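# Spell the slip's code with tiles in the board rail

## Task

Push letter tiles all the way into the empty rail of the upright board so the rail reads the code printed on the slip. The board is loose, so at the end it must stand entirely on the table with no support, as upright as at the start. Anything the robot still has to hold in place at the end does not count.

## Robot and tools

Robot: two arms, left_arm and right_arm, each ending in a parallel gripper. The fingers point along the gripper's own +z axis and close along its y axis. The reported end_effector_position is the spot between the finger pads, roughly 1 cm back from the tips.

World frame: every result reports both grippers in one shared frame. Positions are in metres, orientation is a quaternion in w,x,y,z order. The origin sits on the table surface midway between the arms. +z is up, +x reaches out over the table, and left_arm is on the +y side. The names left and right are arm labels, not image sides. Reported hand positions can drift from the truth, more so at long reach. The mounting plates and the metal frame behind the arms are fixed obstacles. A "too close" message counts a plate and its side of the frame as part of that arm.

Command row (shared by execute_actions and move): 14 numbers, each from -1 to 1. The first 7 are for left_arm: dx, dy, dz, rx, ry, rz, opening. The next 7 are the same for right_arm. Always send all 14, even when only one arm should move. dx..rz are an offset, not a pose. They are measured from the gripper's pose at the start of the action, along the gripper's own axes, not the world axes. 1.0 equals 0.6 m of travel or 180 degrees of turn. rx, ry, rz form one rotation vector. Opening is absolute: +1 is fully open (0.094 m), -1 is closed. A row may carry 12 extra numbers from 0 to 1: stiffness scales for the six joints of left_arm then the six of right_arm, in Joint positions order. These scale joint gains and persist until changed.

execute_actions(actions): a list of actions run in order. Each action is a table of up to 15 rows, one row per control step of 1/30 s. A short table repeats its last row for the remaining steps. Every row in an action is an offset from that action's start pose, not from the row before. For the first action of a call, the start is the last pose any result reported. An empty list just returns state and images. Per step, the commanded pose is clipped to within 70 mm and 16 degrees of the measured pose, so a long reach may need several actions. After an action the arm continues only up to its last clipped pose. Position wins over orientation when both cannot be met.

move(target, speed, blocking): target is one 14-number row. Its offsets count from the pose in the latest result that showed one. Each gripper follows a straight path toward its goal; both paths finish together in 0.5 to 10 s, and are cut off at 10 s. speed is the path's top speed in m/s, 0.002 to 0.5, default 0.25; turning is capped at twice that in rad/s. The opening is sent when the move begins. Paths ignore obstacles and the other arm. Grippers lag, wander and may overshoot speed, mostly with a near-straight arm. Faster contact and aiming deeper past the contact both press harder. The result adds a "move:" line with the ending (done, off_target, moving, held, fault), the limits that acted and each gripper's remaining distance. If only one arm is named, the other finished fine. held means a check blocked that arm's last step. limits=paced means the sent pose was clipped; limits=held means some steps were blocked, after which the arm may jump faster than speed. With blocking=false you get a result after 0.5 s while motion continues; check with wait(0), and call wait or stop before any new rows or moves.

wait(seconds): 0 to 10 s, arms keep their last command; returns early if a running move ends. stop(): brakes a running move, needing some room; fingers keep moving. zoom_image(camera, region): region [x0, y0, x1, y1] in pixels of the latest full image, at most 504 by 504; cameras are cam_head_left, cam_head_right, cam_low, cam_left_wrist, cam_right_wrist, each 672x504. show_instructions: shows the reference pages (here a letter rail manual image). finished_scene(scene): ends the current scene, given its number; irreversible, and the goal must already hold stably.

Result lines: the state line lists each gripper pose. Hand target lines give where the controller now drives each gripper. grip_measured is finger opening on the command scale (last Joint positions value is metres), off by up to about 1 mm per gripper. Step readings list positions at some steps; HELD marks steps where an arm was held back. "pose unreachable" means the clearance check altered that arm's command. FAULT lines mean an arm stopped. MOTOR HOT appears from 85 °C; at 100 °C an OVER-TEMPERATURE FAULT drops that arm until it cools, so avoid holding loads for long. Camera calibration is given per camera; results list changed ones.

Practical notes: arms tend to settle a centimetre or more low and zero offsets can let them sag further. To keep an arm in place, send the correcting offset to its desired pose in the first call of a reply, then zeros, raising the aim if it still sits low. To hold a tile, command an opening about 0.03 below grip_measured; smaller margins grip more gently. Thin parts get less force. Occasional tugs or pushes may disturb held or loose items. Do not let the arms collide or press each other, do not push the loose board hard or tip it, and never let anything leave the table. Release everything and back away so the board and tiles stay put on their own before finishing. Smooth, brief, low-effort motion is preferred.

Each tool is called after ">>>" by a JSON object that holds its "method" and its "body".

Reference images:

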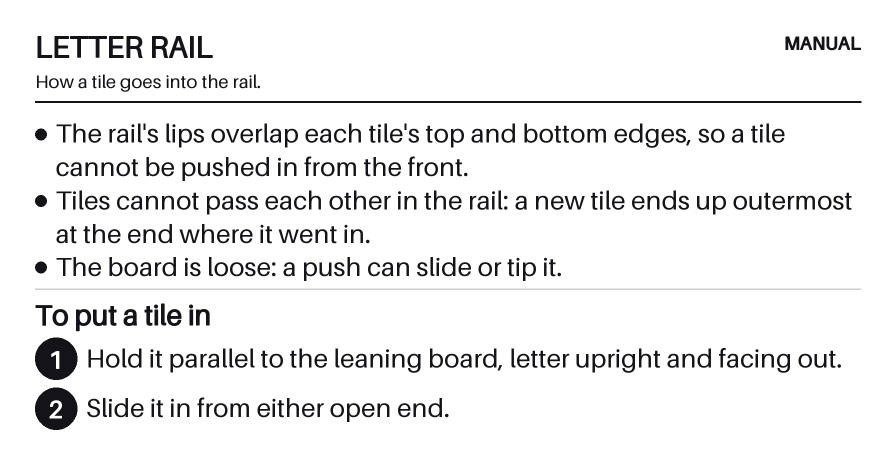

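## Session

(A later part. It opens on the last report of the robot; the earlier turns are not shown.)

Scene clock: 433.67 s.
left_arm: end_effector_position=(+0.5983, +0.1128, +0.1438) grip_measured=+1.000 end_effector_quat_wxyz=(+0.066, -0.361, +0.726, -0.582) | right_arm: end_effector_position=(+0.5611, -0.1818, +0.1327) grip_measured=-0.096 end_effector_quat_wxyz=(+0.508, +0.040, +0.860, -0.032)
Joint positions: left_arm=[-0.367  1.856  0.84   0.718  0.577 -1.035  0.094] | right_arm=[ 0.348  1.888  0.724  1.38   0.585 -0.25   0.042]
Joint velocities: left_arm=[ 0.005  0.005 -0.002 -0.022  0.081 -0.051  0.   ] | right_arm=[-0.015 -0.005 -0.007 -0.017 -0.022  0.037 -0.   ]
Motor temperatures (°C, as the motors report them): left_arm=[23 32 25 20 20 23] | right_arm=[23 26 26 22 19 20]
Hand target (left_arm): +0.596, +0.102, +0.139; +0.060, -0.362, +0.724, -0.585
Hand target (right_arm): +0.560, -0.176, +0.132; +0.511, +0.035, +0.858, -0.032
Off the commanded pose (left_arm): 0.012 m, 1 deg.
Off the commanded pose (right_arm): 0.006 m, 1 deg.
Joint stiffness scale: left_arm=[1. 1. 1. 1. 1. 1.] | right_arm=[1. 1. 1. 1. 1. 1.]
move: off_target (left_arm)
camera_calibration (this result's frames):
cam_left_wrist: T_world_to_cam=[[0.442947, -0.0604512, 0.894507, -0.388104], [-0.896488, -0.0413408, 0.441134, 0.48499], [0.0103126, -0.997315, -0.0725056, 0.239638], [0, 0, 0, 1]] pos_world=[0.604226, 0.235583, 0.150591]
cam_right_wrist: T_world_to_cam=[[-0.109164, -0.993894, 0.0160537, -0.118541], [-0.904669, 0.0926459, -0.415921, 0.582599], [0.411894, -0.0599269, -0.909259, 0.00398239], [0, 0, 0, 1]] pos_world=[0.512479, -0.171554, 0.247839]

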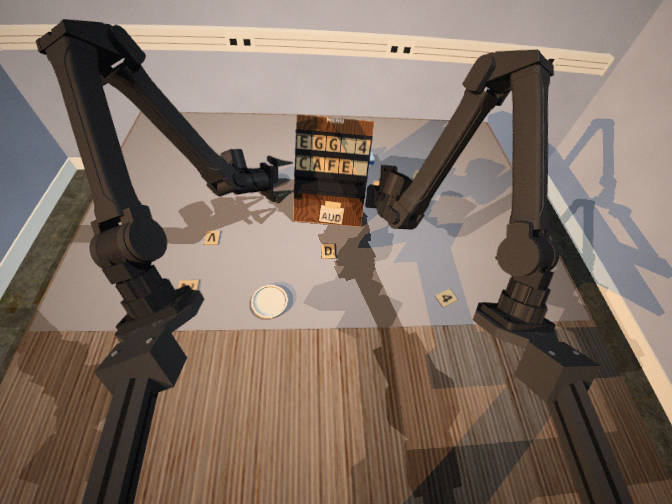

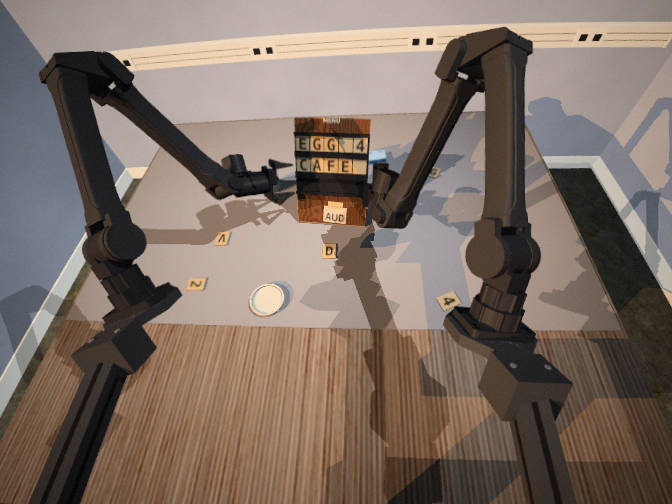

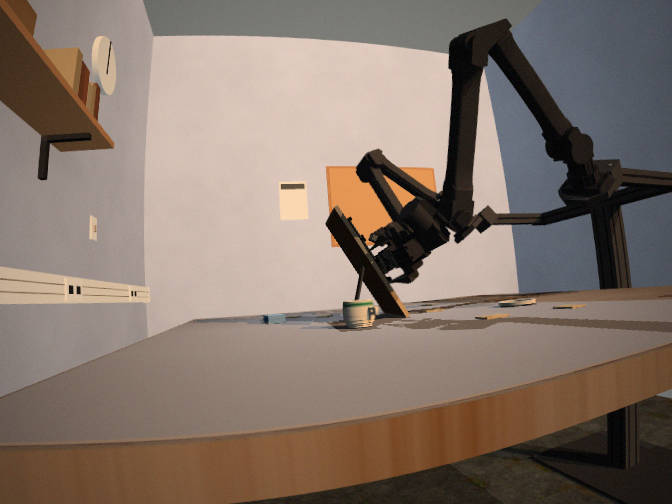

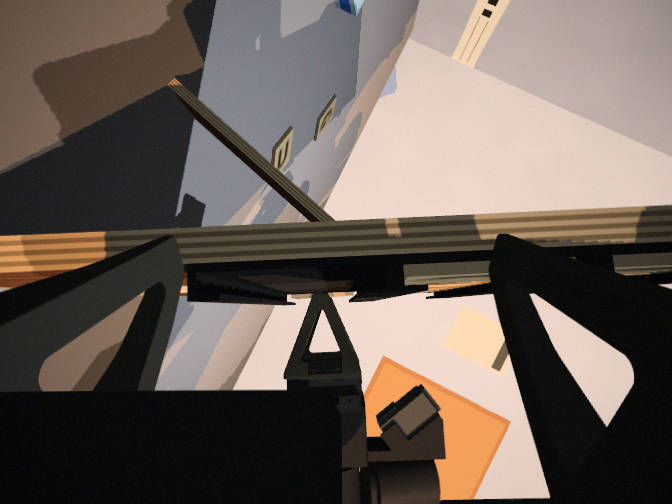

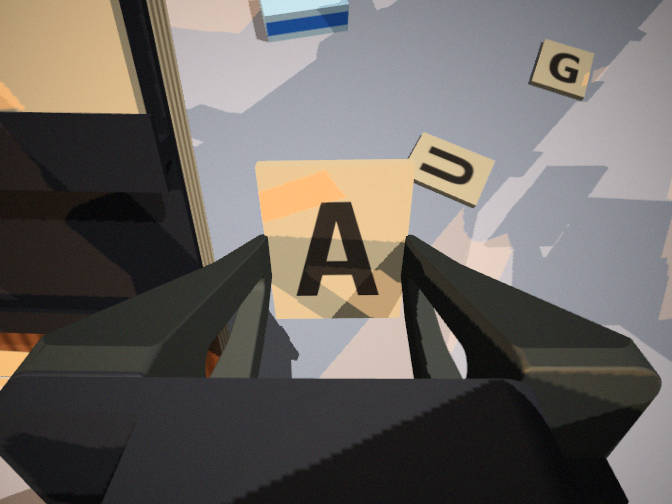

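>>> {"method": "move", "body": {"target": [0,0,0,0,0,0,1,0,0.015,-0.012,0,-0.003,0,-0.13], "speed": 0.02}}

>>> {"method": "zoom_image", "body": {"camera": "cam_left_wrist", "region": [240, 260, 400, 340]}}

Scene clock: 442.50 s.
left_arm: end_effector_position=(+0.5983, +0.1128, +0.1438) grip_measured=+1.000 end_effector_quat_wxyz=(+0.066, -0.361, +0.726, -0.582) | right_arm: end_effector_position=(+0.5599, -0.1776, +0.1374) grip_measured=-0.096 end_effector_quat_wxyz=(+0.510, +0.045, +0.858, -0.033)
Joint positions: left_arm=[-0.367  1.856  0.84   0.718  0.577 -1.035  0.094] | right_arm=[ 0.363  1.888  0.724  1.392  0.606 -0.251  0.042]
Joint velocities: left_arm=[ 0.005 -0.015 -0.007 -0.002 -0.022  0.007  0.   ] | right_arm=[-0.005 -0.015 -0.002 -0.012 -0.022  0.022 -0.   ]
Motor temperatures (°C, as the motors report them): left_arm=[24 32 25 20 20 23] | right_arm=[23 26 26 22 19 20]
Hand target (left_arm): +0.598, +0.113, +0.144; +0.066, -0.361, +0.726, -0.582
Hand target (right_arm): +0.556, -0.172, +0.136; +0.512, +0.040, +0.858, -0.033
Off the commanded pose (left_arm): 0.000 m, 0 deg.
Off the commanded pose (right_arm): 0.007 m, 1 deg.
Joint stiffness scale: left_arm=[1. 1. 1. 1. 1. 1.] | right_arm=[1. 1. 1. 1. 1. 1.]
move: done
camera_calibration (this result's frames):
cam_left_wrist: T_world_to_cam=[[0.442947, -0.0604512, 0.894507, -0.388104], [-0.896488, -0.0413408, 0.441134, 0.48499], [0.0103126, -0.997315, -0.0725056, 0.239638], [0, 0, 0, 1]] pos_world=[0.604226, 0.235583, 0.150591]
cam_right_wrist: T_world_to_cam=[[-0.11972, -0.992742, 0.0114348, -0.107879], [-0.900754, 0.103769, -0.421752, 0.583582], [0.417505, -0.0607922, -0.906639, 0.00531976], [0, 0, 0, 1]] pos_world=[0.510528, -0.16733, 0.252184]

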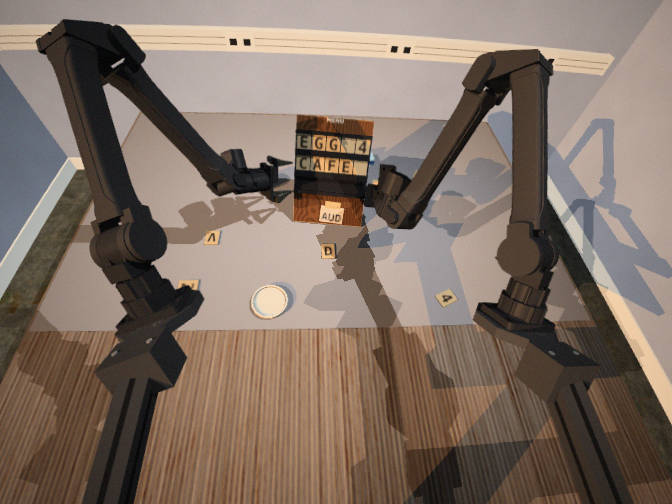

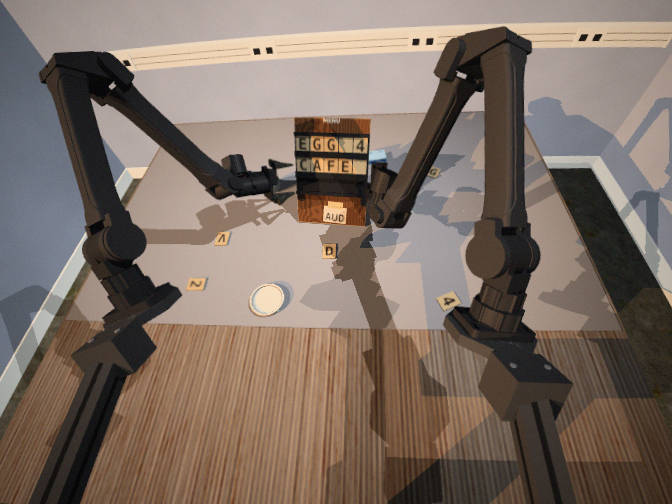

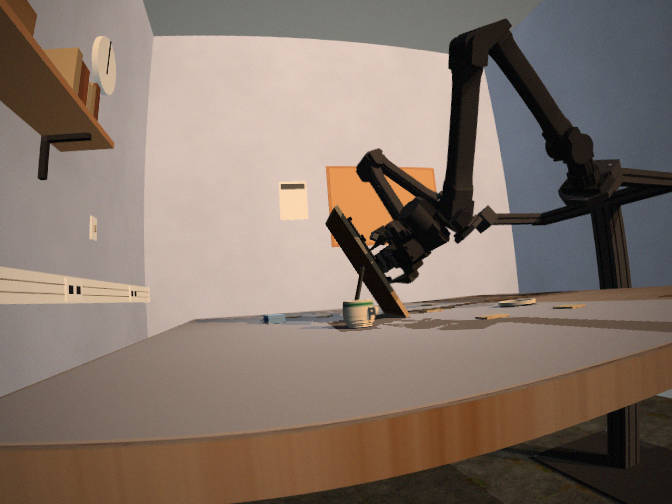

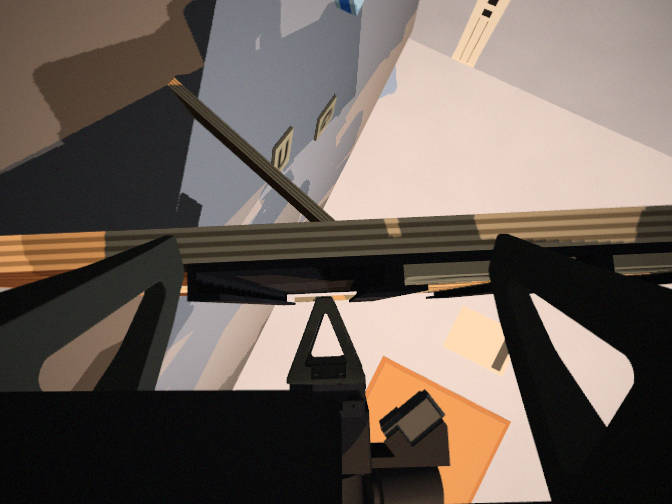

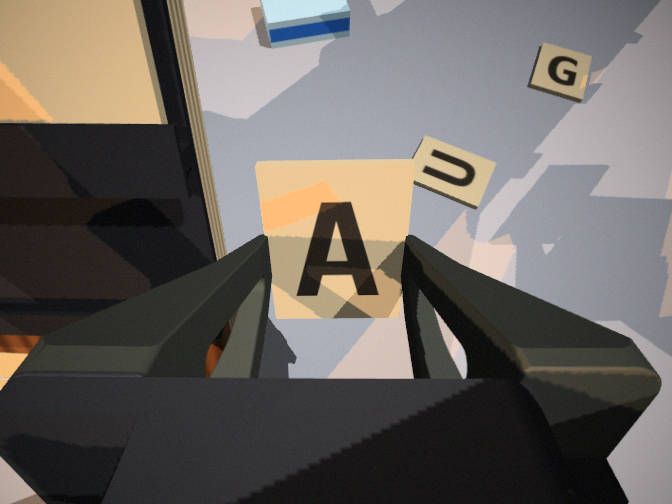

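Region (240, 260, 400, 340) of cam_left_wrist's 672x504 image, scaled by 3.150, with more detail than that image has.

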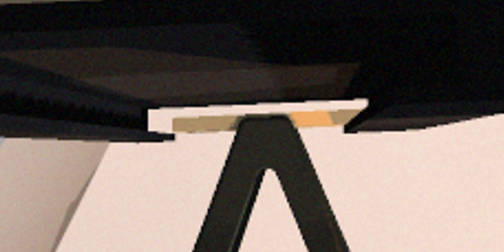

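>>> {"method": "move", "body": {"target": [0,0,0,0,0,0,1,0.008,0.027,0.0,-0.005,0,0,-0.13], "speed": 0.02}}

>>> {"method": "zoom_image", "body": {"camera": "cam_left_wrist", "region": [240, 260, 400, 340]}}

Scene clock: 454.57 s.
left_arm: end_effector_position=(+0.5983, +0.1128, +0.1438) grip_measured=+1.000 end_effector_quat_wxyz=(+0.066, -0.361, +0.726, -0.582) | right_arm: end_effector_position=(+0.5610, -0.1692, +0.1358) grip_measured=-0.096 end_effector_quat_wxyz=(+0.511, +0.045, +0.858, -0.030)
Joint positions: left_arm=[-0.367  1.856  0.84   0.718  0.577 -1.035  0.094] | right_arm=[ 0.375  1.902  0.739  1.392  0.611 -0.251  0.042]
Joint velocities: left_arm=[ 0.015  0.005  0.002 -0.002  0.051 -0.007  0.   ] | right_arm=[-0.015 -0.005  0.002 -0.002 -0.066  0.051 -0.   ]
Motor temperatures (°C, as the motors report them): left_arm=[24 32 25 20 20 23] | right_arm=[23 26 26 22 19 20]
Hand target (left_arm): +0.598, +0.113, +0.144; +0.066, -0.361, +0.726, -0.582
Hand target (right_arm): +0.559, -0.161, +0.133; +0.511, +0.041, +0.858, -0.027
Off the commanded pose (left_arm): 0.000 m, 0 deg.
Off the commanded pose (right_arm): 0.009 m, 1 deg.
Joint stiffness scale: left_arm=[1. 1. 1. 1. 1. 1.] | right_arm=[1. 1. 1. 1. 1. 1.]
move: done
camera_calibration (this result's frames):
cam_left_wrist: T_world_to_cam=[[0.442947, -0.0604512, 0.894507, -0.388104], [-0.896488, -0.0413408, 0.441134, 0.48499], [0.0103126, -0.997315, -0.0725056, 0.239638], [0, 0, 0, 1]] pos_world=[0.604226, 0.235583, 0.150591]
cam_right_wrist: T_world_to_cam=[[-0.115741, -0.993264, 0.00550782, -0.100864], [-0.900211, 0.102551, -0.423205, 0.582808], [0.41979, -0.0539405, -0.906017, 0.00374277], [0, 0, 0, 1]] pos_world=[0.511405, -0.15975, 0.250594]

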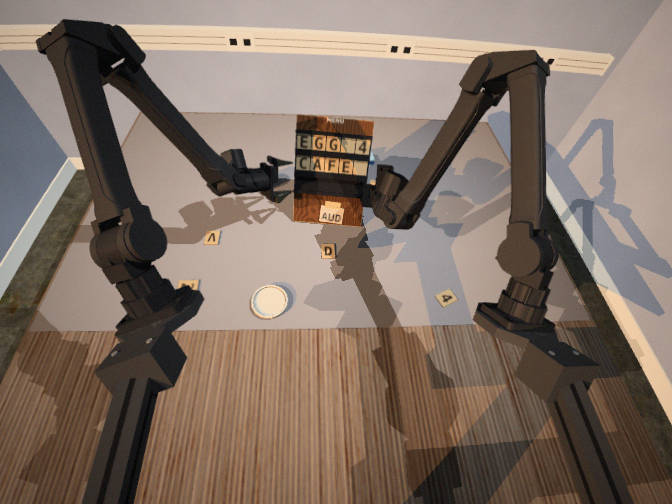

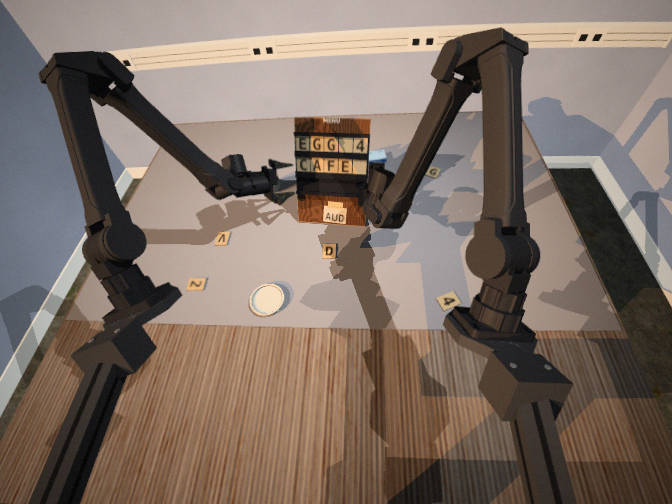

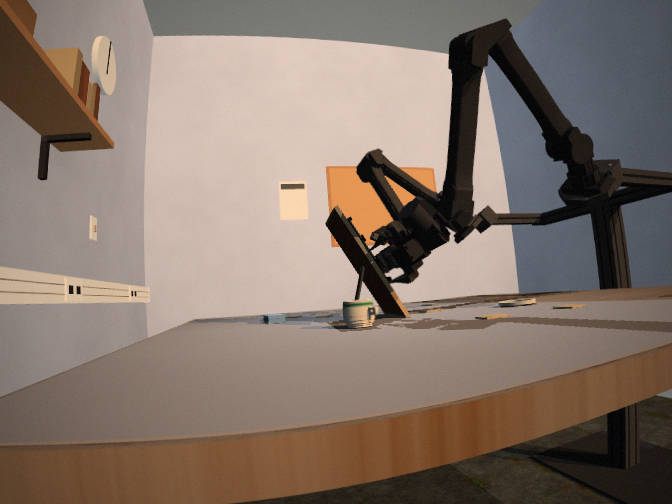

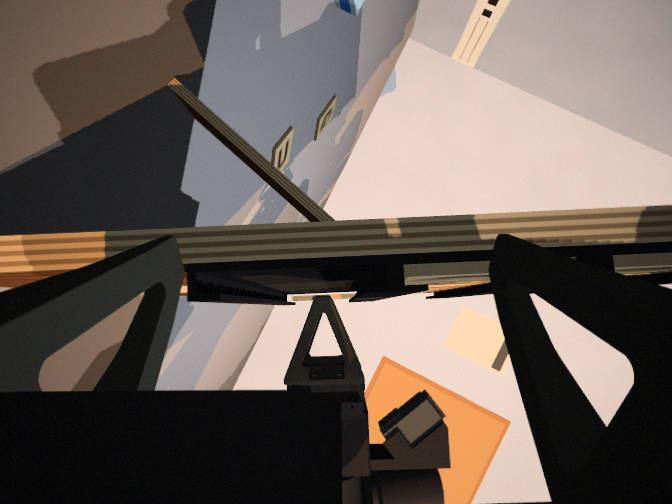

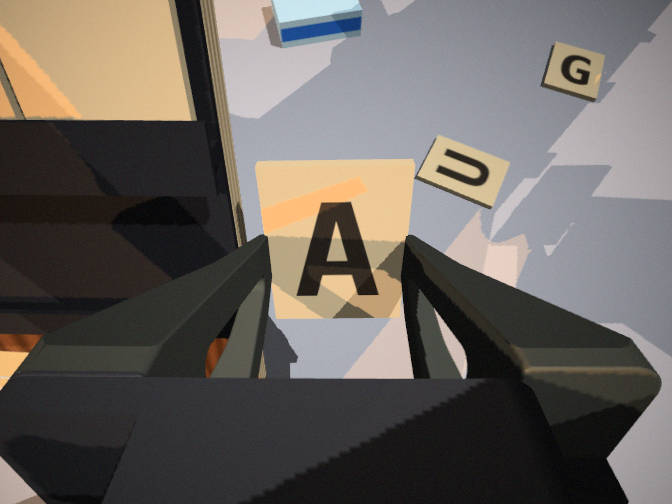

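Region (240, 260, 400, 340) of cam_left_wrist's 672x504 image, scaled by 3.150, with more detail than that image has.

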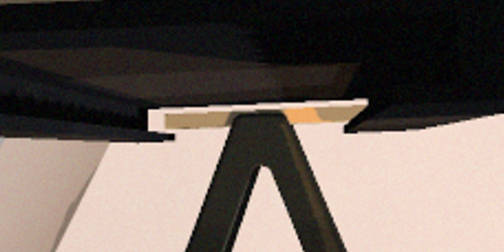

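>>> {"method": "move", "body": {"target": [0,0,0,0,0,0,1,0.0095,0.018,-0.002,-0.004,0,0,-0.13], "speed": 0.015}}

>>> {"method": "zoom_image", "body": {"camera": "cam_left_wrist", "region": [240, 260, 400, 340]}}

Scene clock: 461.83 s.
left_arm: end_effector_position=(+0.5983, +0.1128, +0.1438) grip_measured=+1.000 end_effector_quat_wxyz=(+0.066, -0.361, +0.726, -0.582) | right_arm: end_effector_position=(+0.5598, -0.1656, +0.1327) grip_measured=-0.096 end_effector_quat_wxyz=(+0.510, +0.043, +0.859, -0.028)
Joint positions: left_arm=[-0.367  1.856  0.84   0.718  0.577 -1.035  0.094] | right_arm=[ 0.379  1.913  0.745  1.392  0.611 -0.251  0.042]
Joint velocities: left_arm=[-0.005 -0.005  0.007 -0.012  0.007  0.022  0.   ] | right_arm=[-0.005 -0.015 -0.002 -0.012 -0.037 -0.007  0.   ]
Motor temperatures (°C, as the motors report them): left_arm=[24 32 24 20 20 23] | right_arm=[23 26 26 22 19 20]
Hand target (left_arm): +0.598, +0.113, +0.144; +0.066, -0.361, +0.726, -0.582
Hand target (right_arm): +0.558, -0.158, +0.131; +0.511, +0.042, +0.858, -0.024
Off the commanded pose (left_arm): 0.000 m, 0 deg.
Off the commanded pose (right_arm): 0.008 m, 1 deg.
Joint stiffness scale: left_arm=[1. 1. 1. 1. 1. 1.] | right_arm=[1. 1. 1. 1. 1. 1.]
move: done
camera_calibration (this result's frames):
cam_left_wrist: T_world_to_cam=[[0.442947, -0.0604512, 0.894507, -0.388104], [-0.896488, -0.0413408, 0.441134, 0.48499], [0.0103126, -0.997315, -0.0725056, 0.239638], [0, 0, 0, 1]] pos_world=[0.604226, 0.235583, 0.150591]
cam_right_wrist: T_world_to_cam=[[-0.110886, -0.993819, 0.00540063, -0.100231], [-0.902186, 0.0983794, -0.419977, 0.580003], [0.41685, -0.0514418, -0.907518, 0.00385092], [0, 0, 0, 1]] pos_world=[0.510551, -0.156474, 0.247624]

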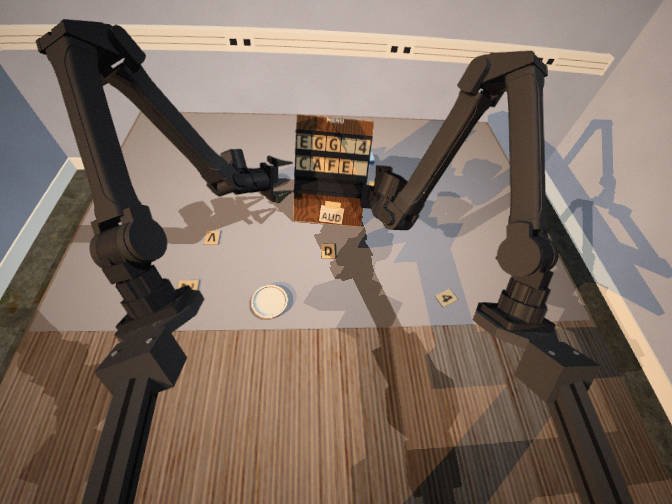

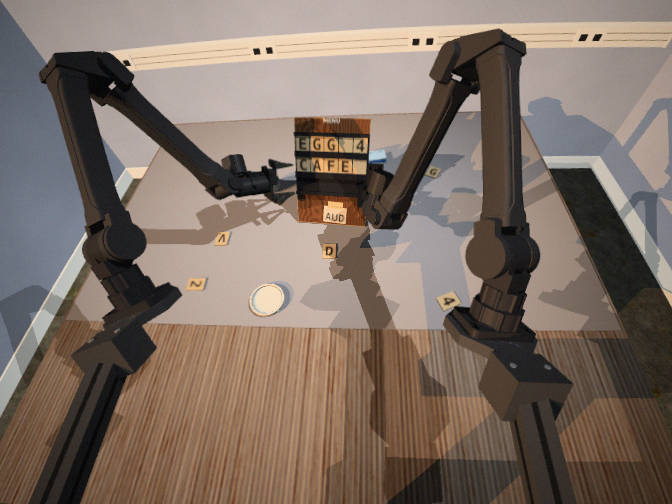

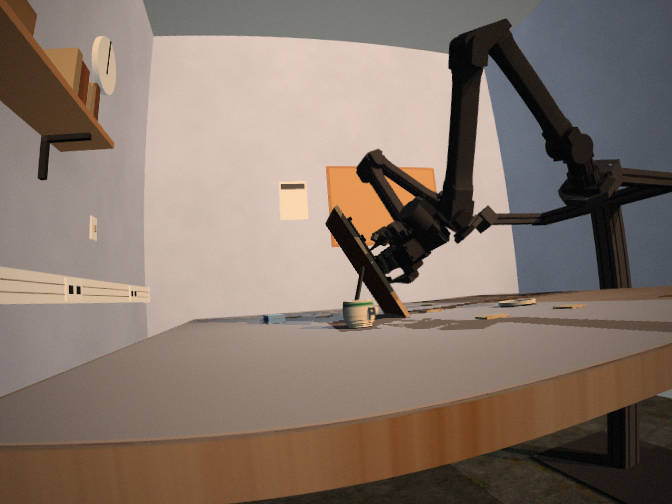

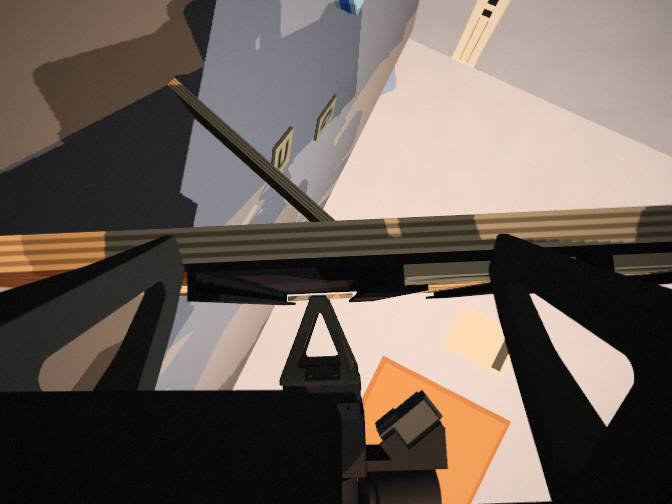

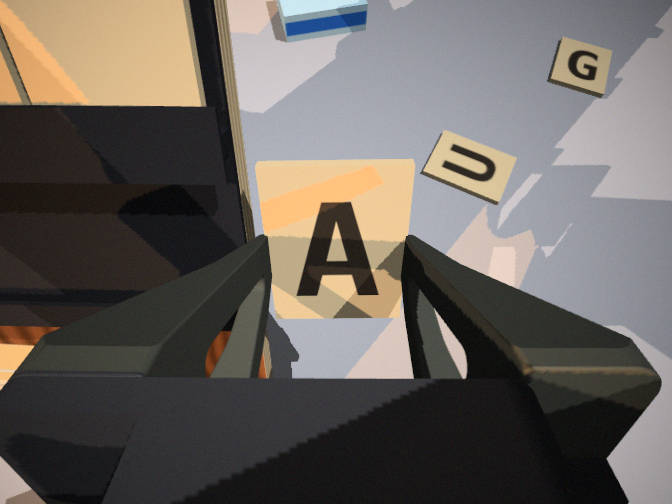

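Region (240, 260, 400, 340) of cam_left_wrist's 672x504 image, scaled by 3.150, with more detail than that image has.

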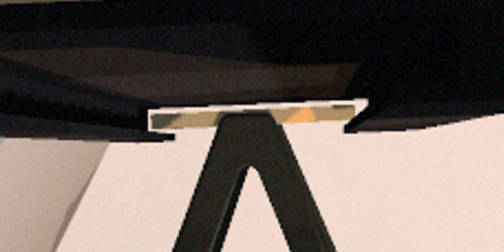

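>>> {"method": "move", "body": {"target": [0,0,0,0,0,0,1,0.0025,0.05,-0.002,-0.003,0,0,-0.13], "speed": 0.02}}

>>> {"method": "zoom_image", "body": {"camera": "cam_left_wrist", "region": [240, 260, 400, 340]}}

Scene clock: 469.40 s.
left_arm: end_effector_position=(+0.5983, +0.1128, +0.1438) grip_measured=+1.000 end_effector_quat_wxyz=(+0.066, -0.361, +0.726, -0.582) | right_arm: end_effector_position=(+0.5644, -0.1569, +0.1366) grip_measured=-0.097 end_effector_quat_wxyz=(+0.512, +0.058, +0.856, -0.037)
Joint positions: left_arm=[-0.367  1.856  0.84   0.718  0.577 -1.035  0.094] | right_arm=[ 0.404  1.921  0.773  1.392  0.663 -0.251  0.042]
Joint velocities: left_arm=[-0.005 -0.005  0.002  0.002  0.007 -0.066  0.   ] | right_arm=[-0.005 -0.005 -0.012  0.012  0.037  0.022 -0.001]
Motor temperatures (°C, as the motors report them): left_arm=[24 32 24 20 20 23] | right_arm=[23 26 26 22 19 20]
Hand target (left_arm): +0.598, +0.113, +0.144; +0.066, -0.361, +0.726, -0.582
Hand target (right_arm): +0.560, -0.136, +0.132; +0.510, +0.041, +0.859, -0.024
Off the commanded pose (left_arm): 0.000 m, 0 deg.
Off the commanded pose (right_arm): 0.022 m, 2 deg.
Joint stiffness scale: left_arm=[1. 1. 1. 1. 1. 1.] | right_arm=[1. 1. 1. 1. 1. 1.]
move: off_target (right_arm)
camera_calibration (this result's frames):
cam_left_wrist: T_world_to_cam=[[0.442947, -0.0604512, 0.894507, -0.388104], [-0.896488, -0.0413408, 0.441134, 0.48499], [0.0103126, -0.997315, -0.0725056, 0.239638], [0, 0, 0, 1]] pos_world=[0.604226, 0.235583, 0.150591]
cam_right_wrist: T_world_to_cam=[[-0.14455, -0.989485, 0.00489117, -0.0713467], [-0.896052, 0.128801, -0.424855, 0.586914], [0.419758, -0.0657957, -0.905248, 0.00173581], [0, 0, 0, 1]] pos_world=[0.514864, -0.146077, 0.251274]

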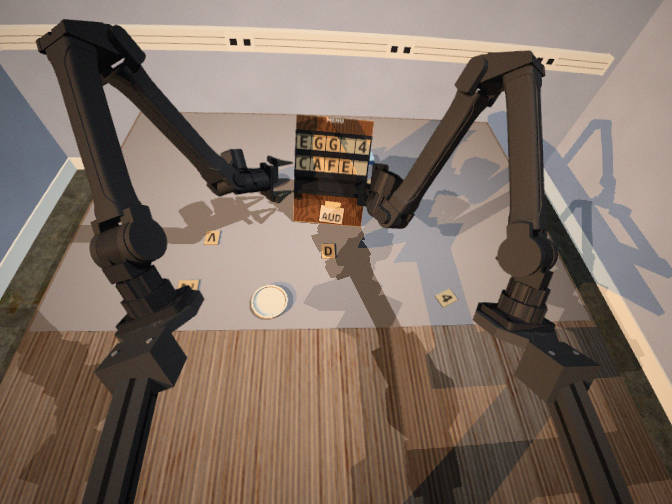

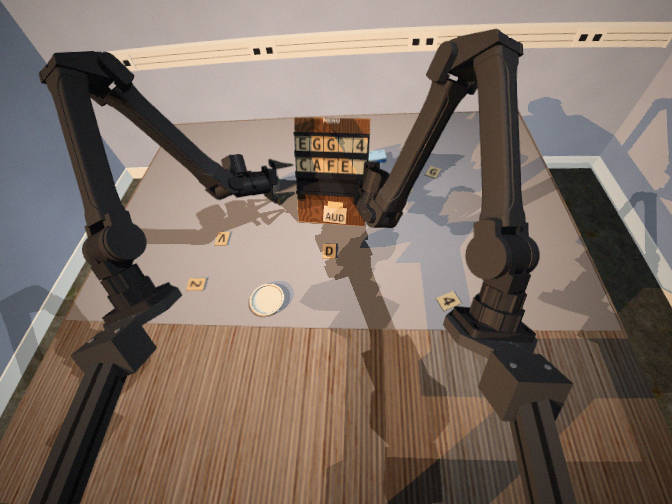

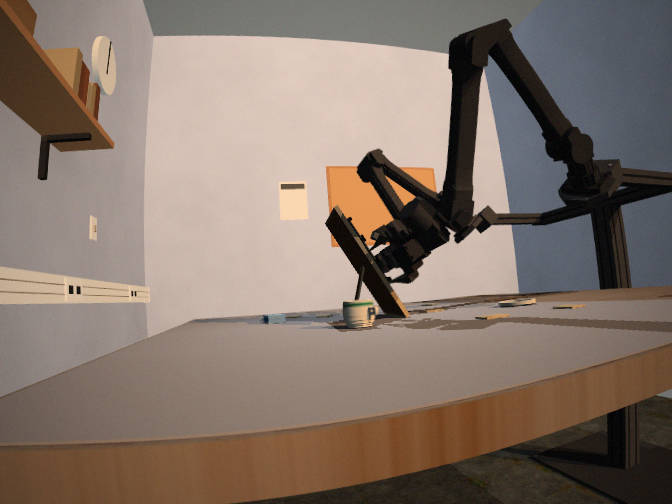

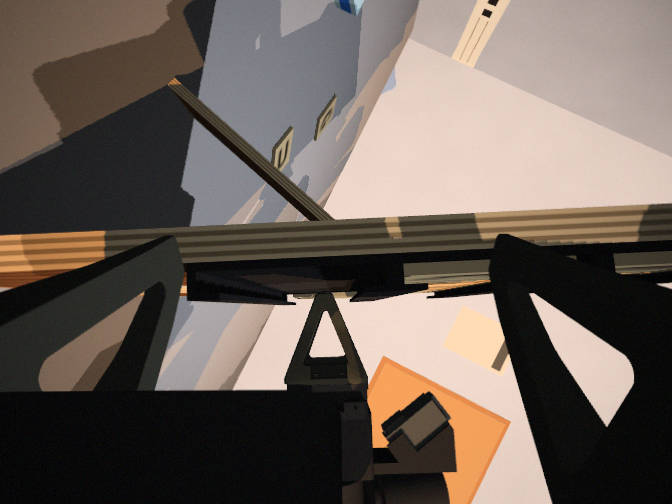

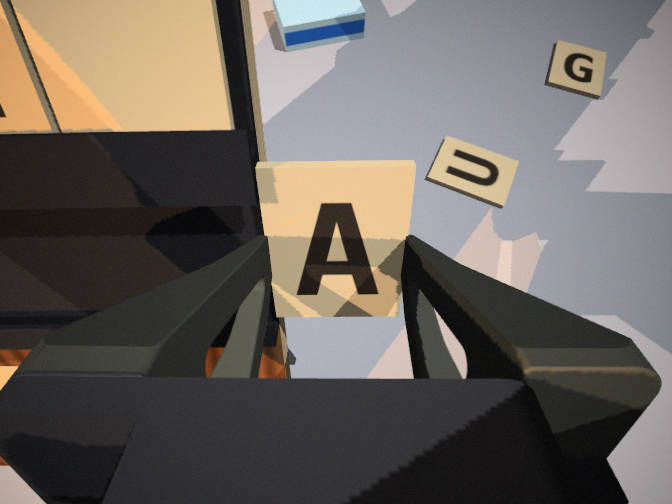

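Region (240, 260, 400, 340) of cam_left_wrist's 672x504 image, scaled by 3.150, with more detail than that image has.

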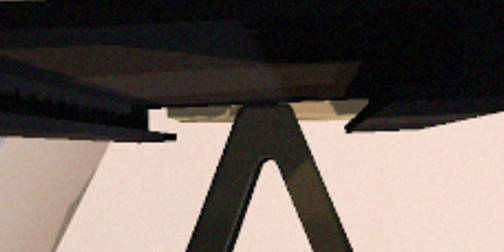

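>>> {"method": "move", "body": {"target": [0,0,0,0,0,0,1,0.011,0.0,-0.003,-0.011,0,0,-0.13], "speed": 0.015}}

>>> {"method": "zoom_image", "body": {"camera": "cam_left_wrist", "region": [240, 260, 400, 340]}}

Scene clock: 477.53 s.
left_arm: end_effector_position=(+0.5983, +0.1128, +0.1438) grip_measured=+1.000 end_effector_quat_wxyz=(+0.066, -0.361, +0.726, -0.582) | right_arm: end_effector_position=(+0.5645, -0.1576, +0.1358) grip_measured=-0.097 end_effector_quat_wxyz=(+0.515, +0.053, +0.855, -0.027)
Joint positions: left_arm=[-0.367  1.856  0.84   0.718  0.577 -1.035  0.094] | right_arm=[ 0.395  1.921  0.766  1.398  0.63  -0.246  0.042]
Joint velocities: left_arm=[-0.005 -0.015  0.007  0.002 -0.066 -0.037  0.   ] | right_arm=[ 0.005  0.005 -0.002  0.002  0.037 -0.081 -0.001]
Motor temperatures (°C, as the motors report them): left_arm=[24 33 24 20 20 23] | right_arm=[24 26 26 22 19 20]
Hand target (left_arm): +0.598, +0.113, +0.144; +0.066, -0.361, +0.726, -0.582
Hand target (right_arm): +0.560, -0.156, +0.132; +0.513, +0.049, +0.857, -0.022
Off the commanded pose (left_arm): 0.000 m, 0 deg.
Off the commanded pose (right_arm): 0.006 m, 1 deg.
Joint stiffness scale: left_arm=[1. 1. 1. 1. 1. 1.] | right_arm=[1. 1. 1. 1. 1. 1.]
move: done
camera_calibration (this result's frames):
cam_left_wrist: T_world_to_cam=[[0.442947, -0.0604512, 0.894507, -0.388104], [-0.896488, -0.0413408, 0.441134, 0.48499], [0.0103126, -0.997315, -0.0725056, 0.239638], [0, 0, 0, 1]] pos_world=[0.604226, 0.235583, 0.150591]
cam_right_wrist: T_world_to_cam=[[-0.125333, -0.992084, -0.0078404, -0.0815467], [-0.895032, 0.116475, -0.430524, 0.584944], [0.428029, -0.0469415, -0.902545, -0.00111032], [0, 0, 0, 1]] pos_world=[0.513798, -0.149084, 0.250191]

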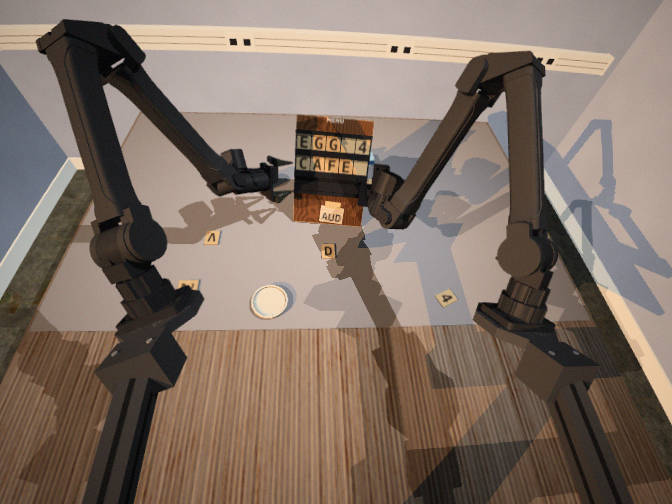

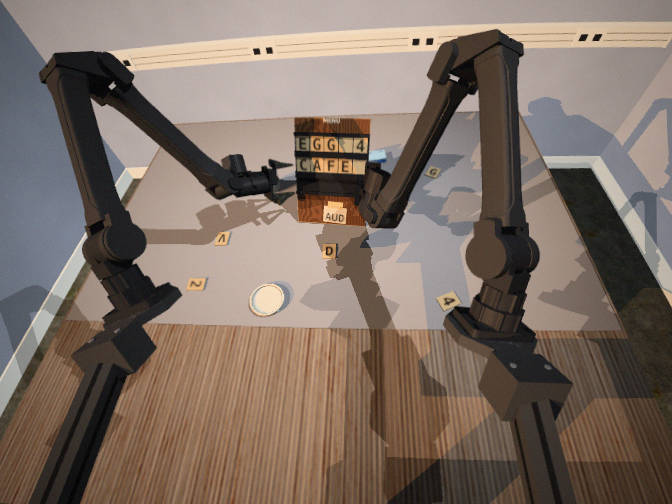

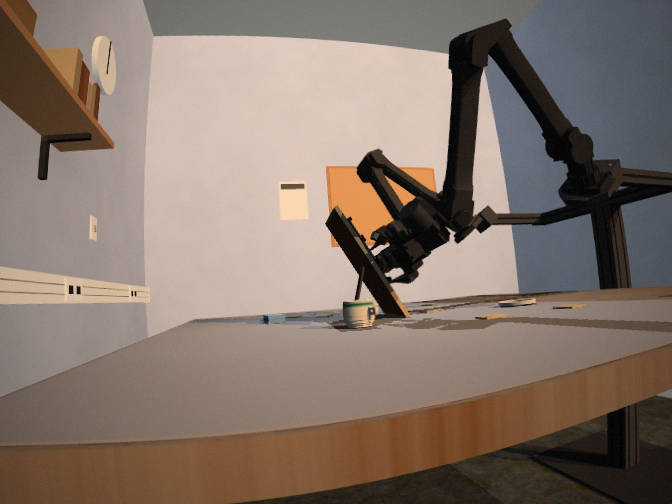

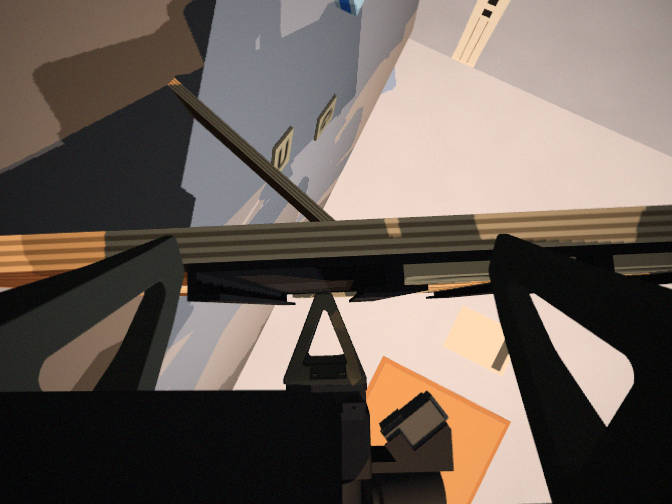

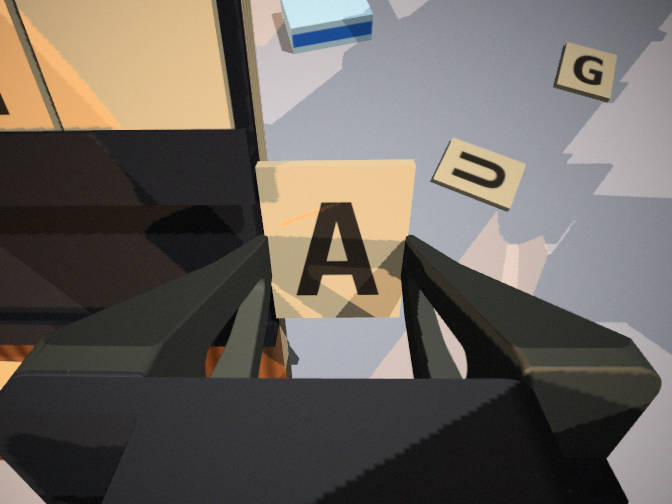

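Region (240, 260, 400, 340) of cam_left_wrist's 672x504 image, scaled by 3.150, with more detail than that image has.

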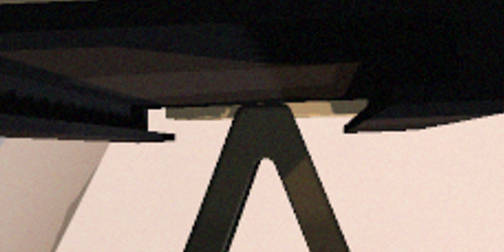

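>>> {"method": "move", "body": {"target": [0,0,0,0,0,0,1,0.0,-0.035,-0.01,-0.006,0.004,0,-0.13], "speed": 0.03}}

Scene clock: 499.70 s.
left_arm: end_effector_position=(+0.5983, +0.1128, +0.1438) grip_measured=+1.000 end_effector_quat_wxyz=(+0.066, -0.361, +0.726, -0.582) | right_arm: end_effector_position=(+0.5539, -0.1715, +0.1348) grip_measured=-0.097 end_effector_quat_wxyz=(+0.509, +0.040, +0.859, -0.019)
Joint positions: left_arm=[-0.367  1.856  0.84   0.718  0.577 -1.035  0.094] | right_arm=[ 0.368  1.898  0.714  1.398  0.581 -0.239  0.042]
Joint velocities: left_arm=[-0.005 -0.015  0.002 -0.002  0.051 -0.11   0.   ] | right_arm=[-0.005  0.005 -0.012 -0.007 -0.051 -0.066 -0.   ]
Motor temperatures (°C, as the motors report them): left_arm=[24 33 24 20 20 23] | right_arm=[23 26 25 22 20 20]
Hand target (left_arm): +0.598, +0.113, +0.144; +0.066, -0.361, +0.726, -0.582
Hand target (right_arm): +0.557, -0.178, +0.138; +0.510, +0.048, +0.859, -0.019
Off the commanded pose (left_arm): 0.000 m, 0 deg.
Off the commanded pose (right_arm): 0.008 m, 1 deg.
Joint stiffness scale: left_arm=[1. 1. 1. 1. 1. 1.] | right_arm=[1. 1. 1. 1. 1. 1.]
move: done
camera_calibration (this result's frames):
cam_left_wrist: T_world_to_cam=[[0.442947, -0.0604512, 0.894507, -0.388104], [-0.896488, -0.0413408, 0.441134, 0.48499], [0.0103126, -0.997315, -0.0725056, 0.239638], [0, 0, 0, 1]] pos_world=[0.604226, 0.235583, 0.150591]
cam_right_wrist: T_world_to_cam=[[-0.095553, -0.995397, -0.00742566, -0.113821], [-0.904009, 0.0898982, -0.417954, 0.575372], [0.416697, -0.0332239, -0.908438, 0.0112767], [0, 0, 0, 1]] pos_world=[0.504567, -0.164648, 0.249878]

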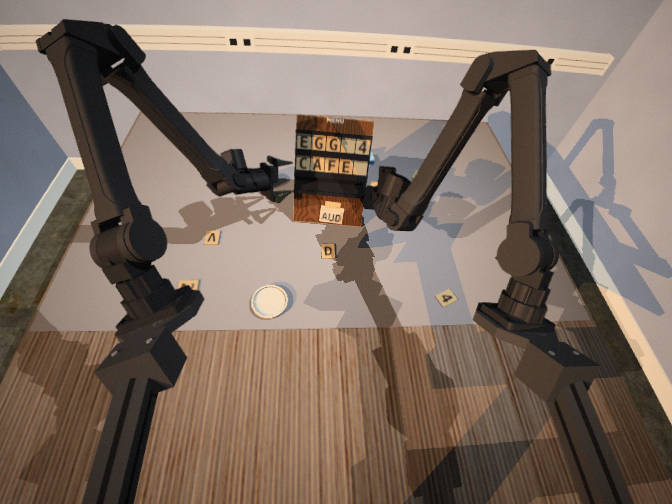

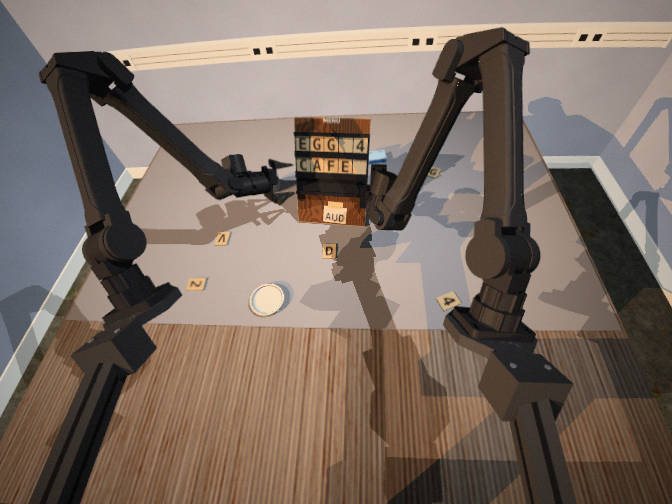

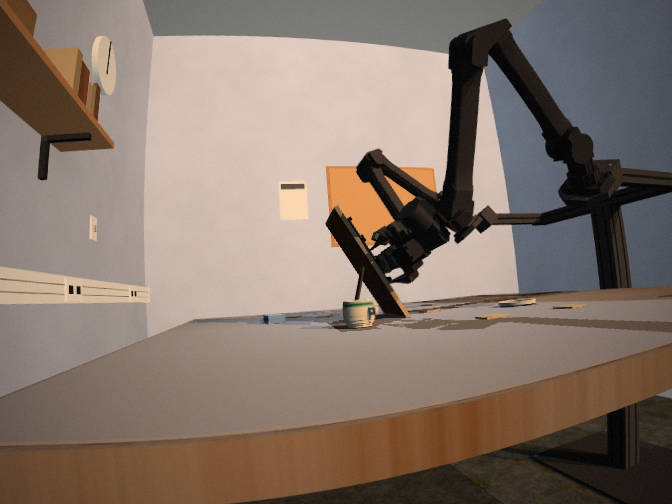

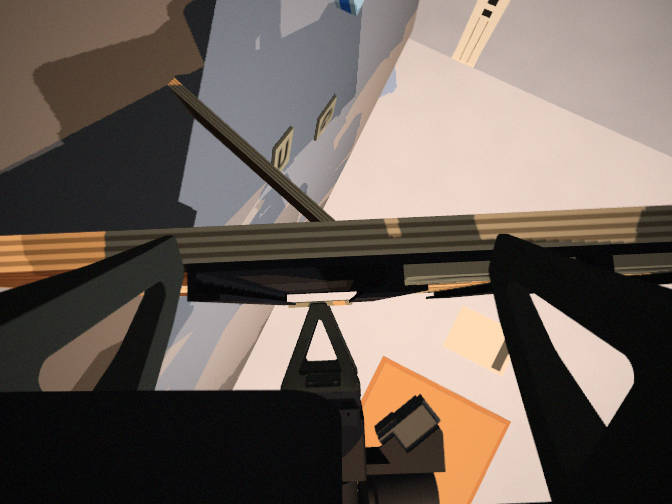

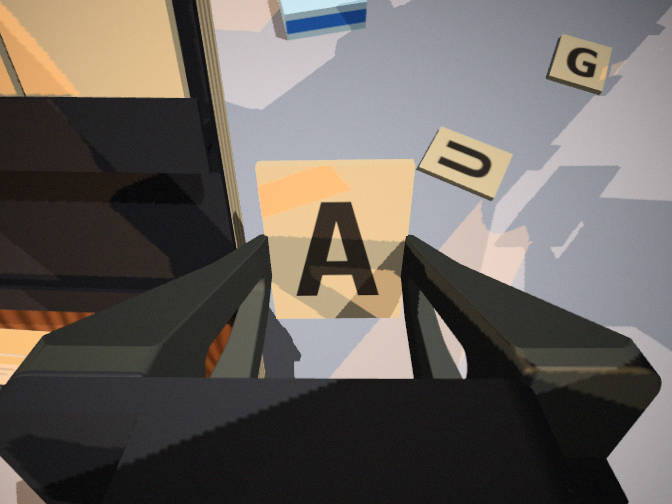

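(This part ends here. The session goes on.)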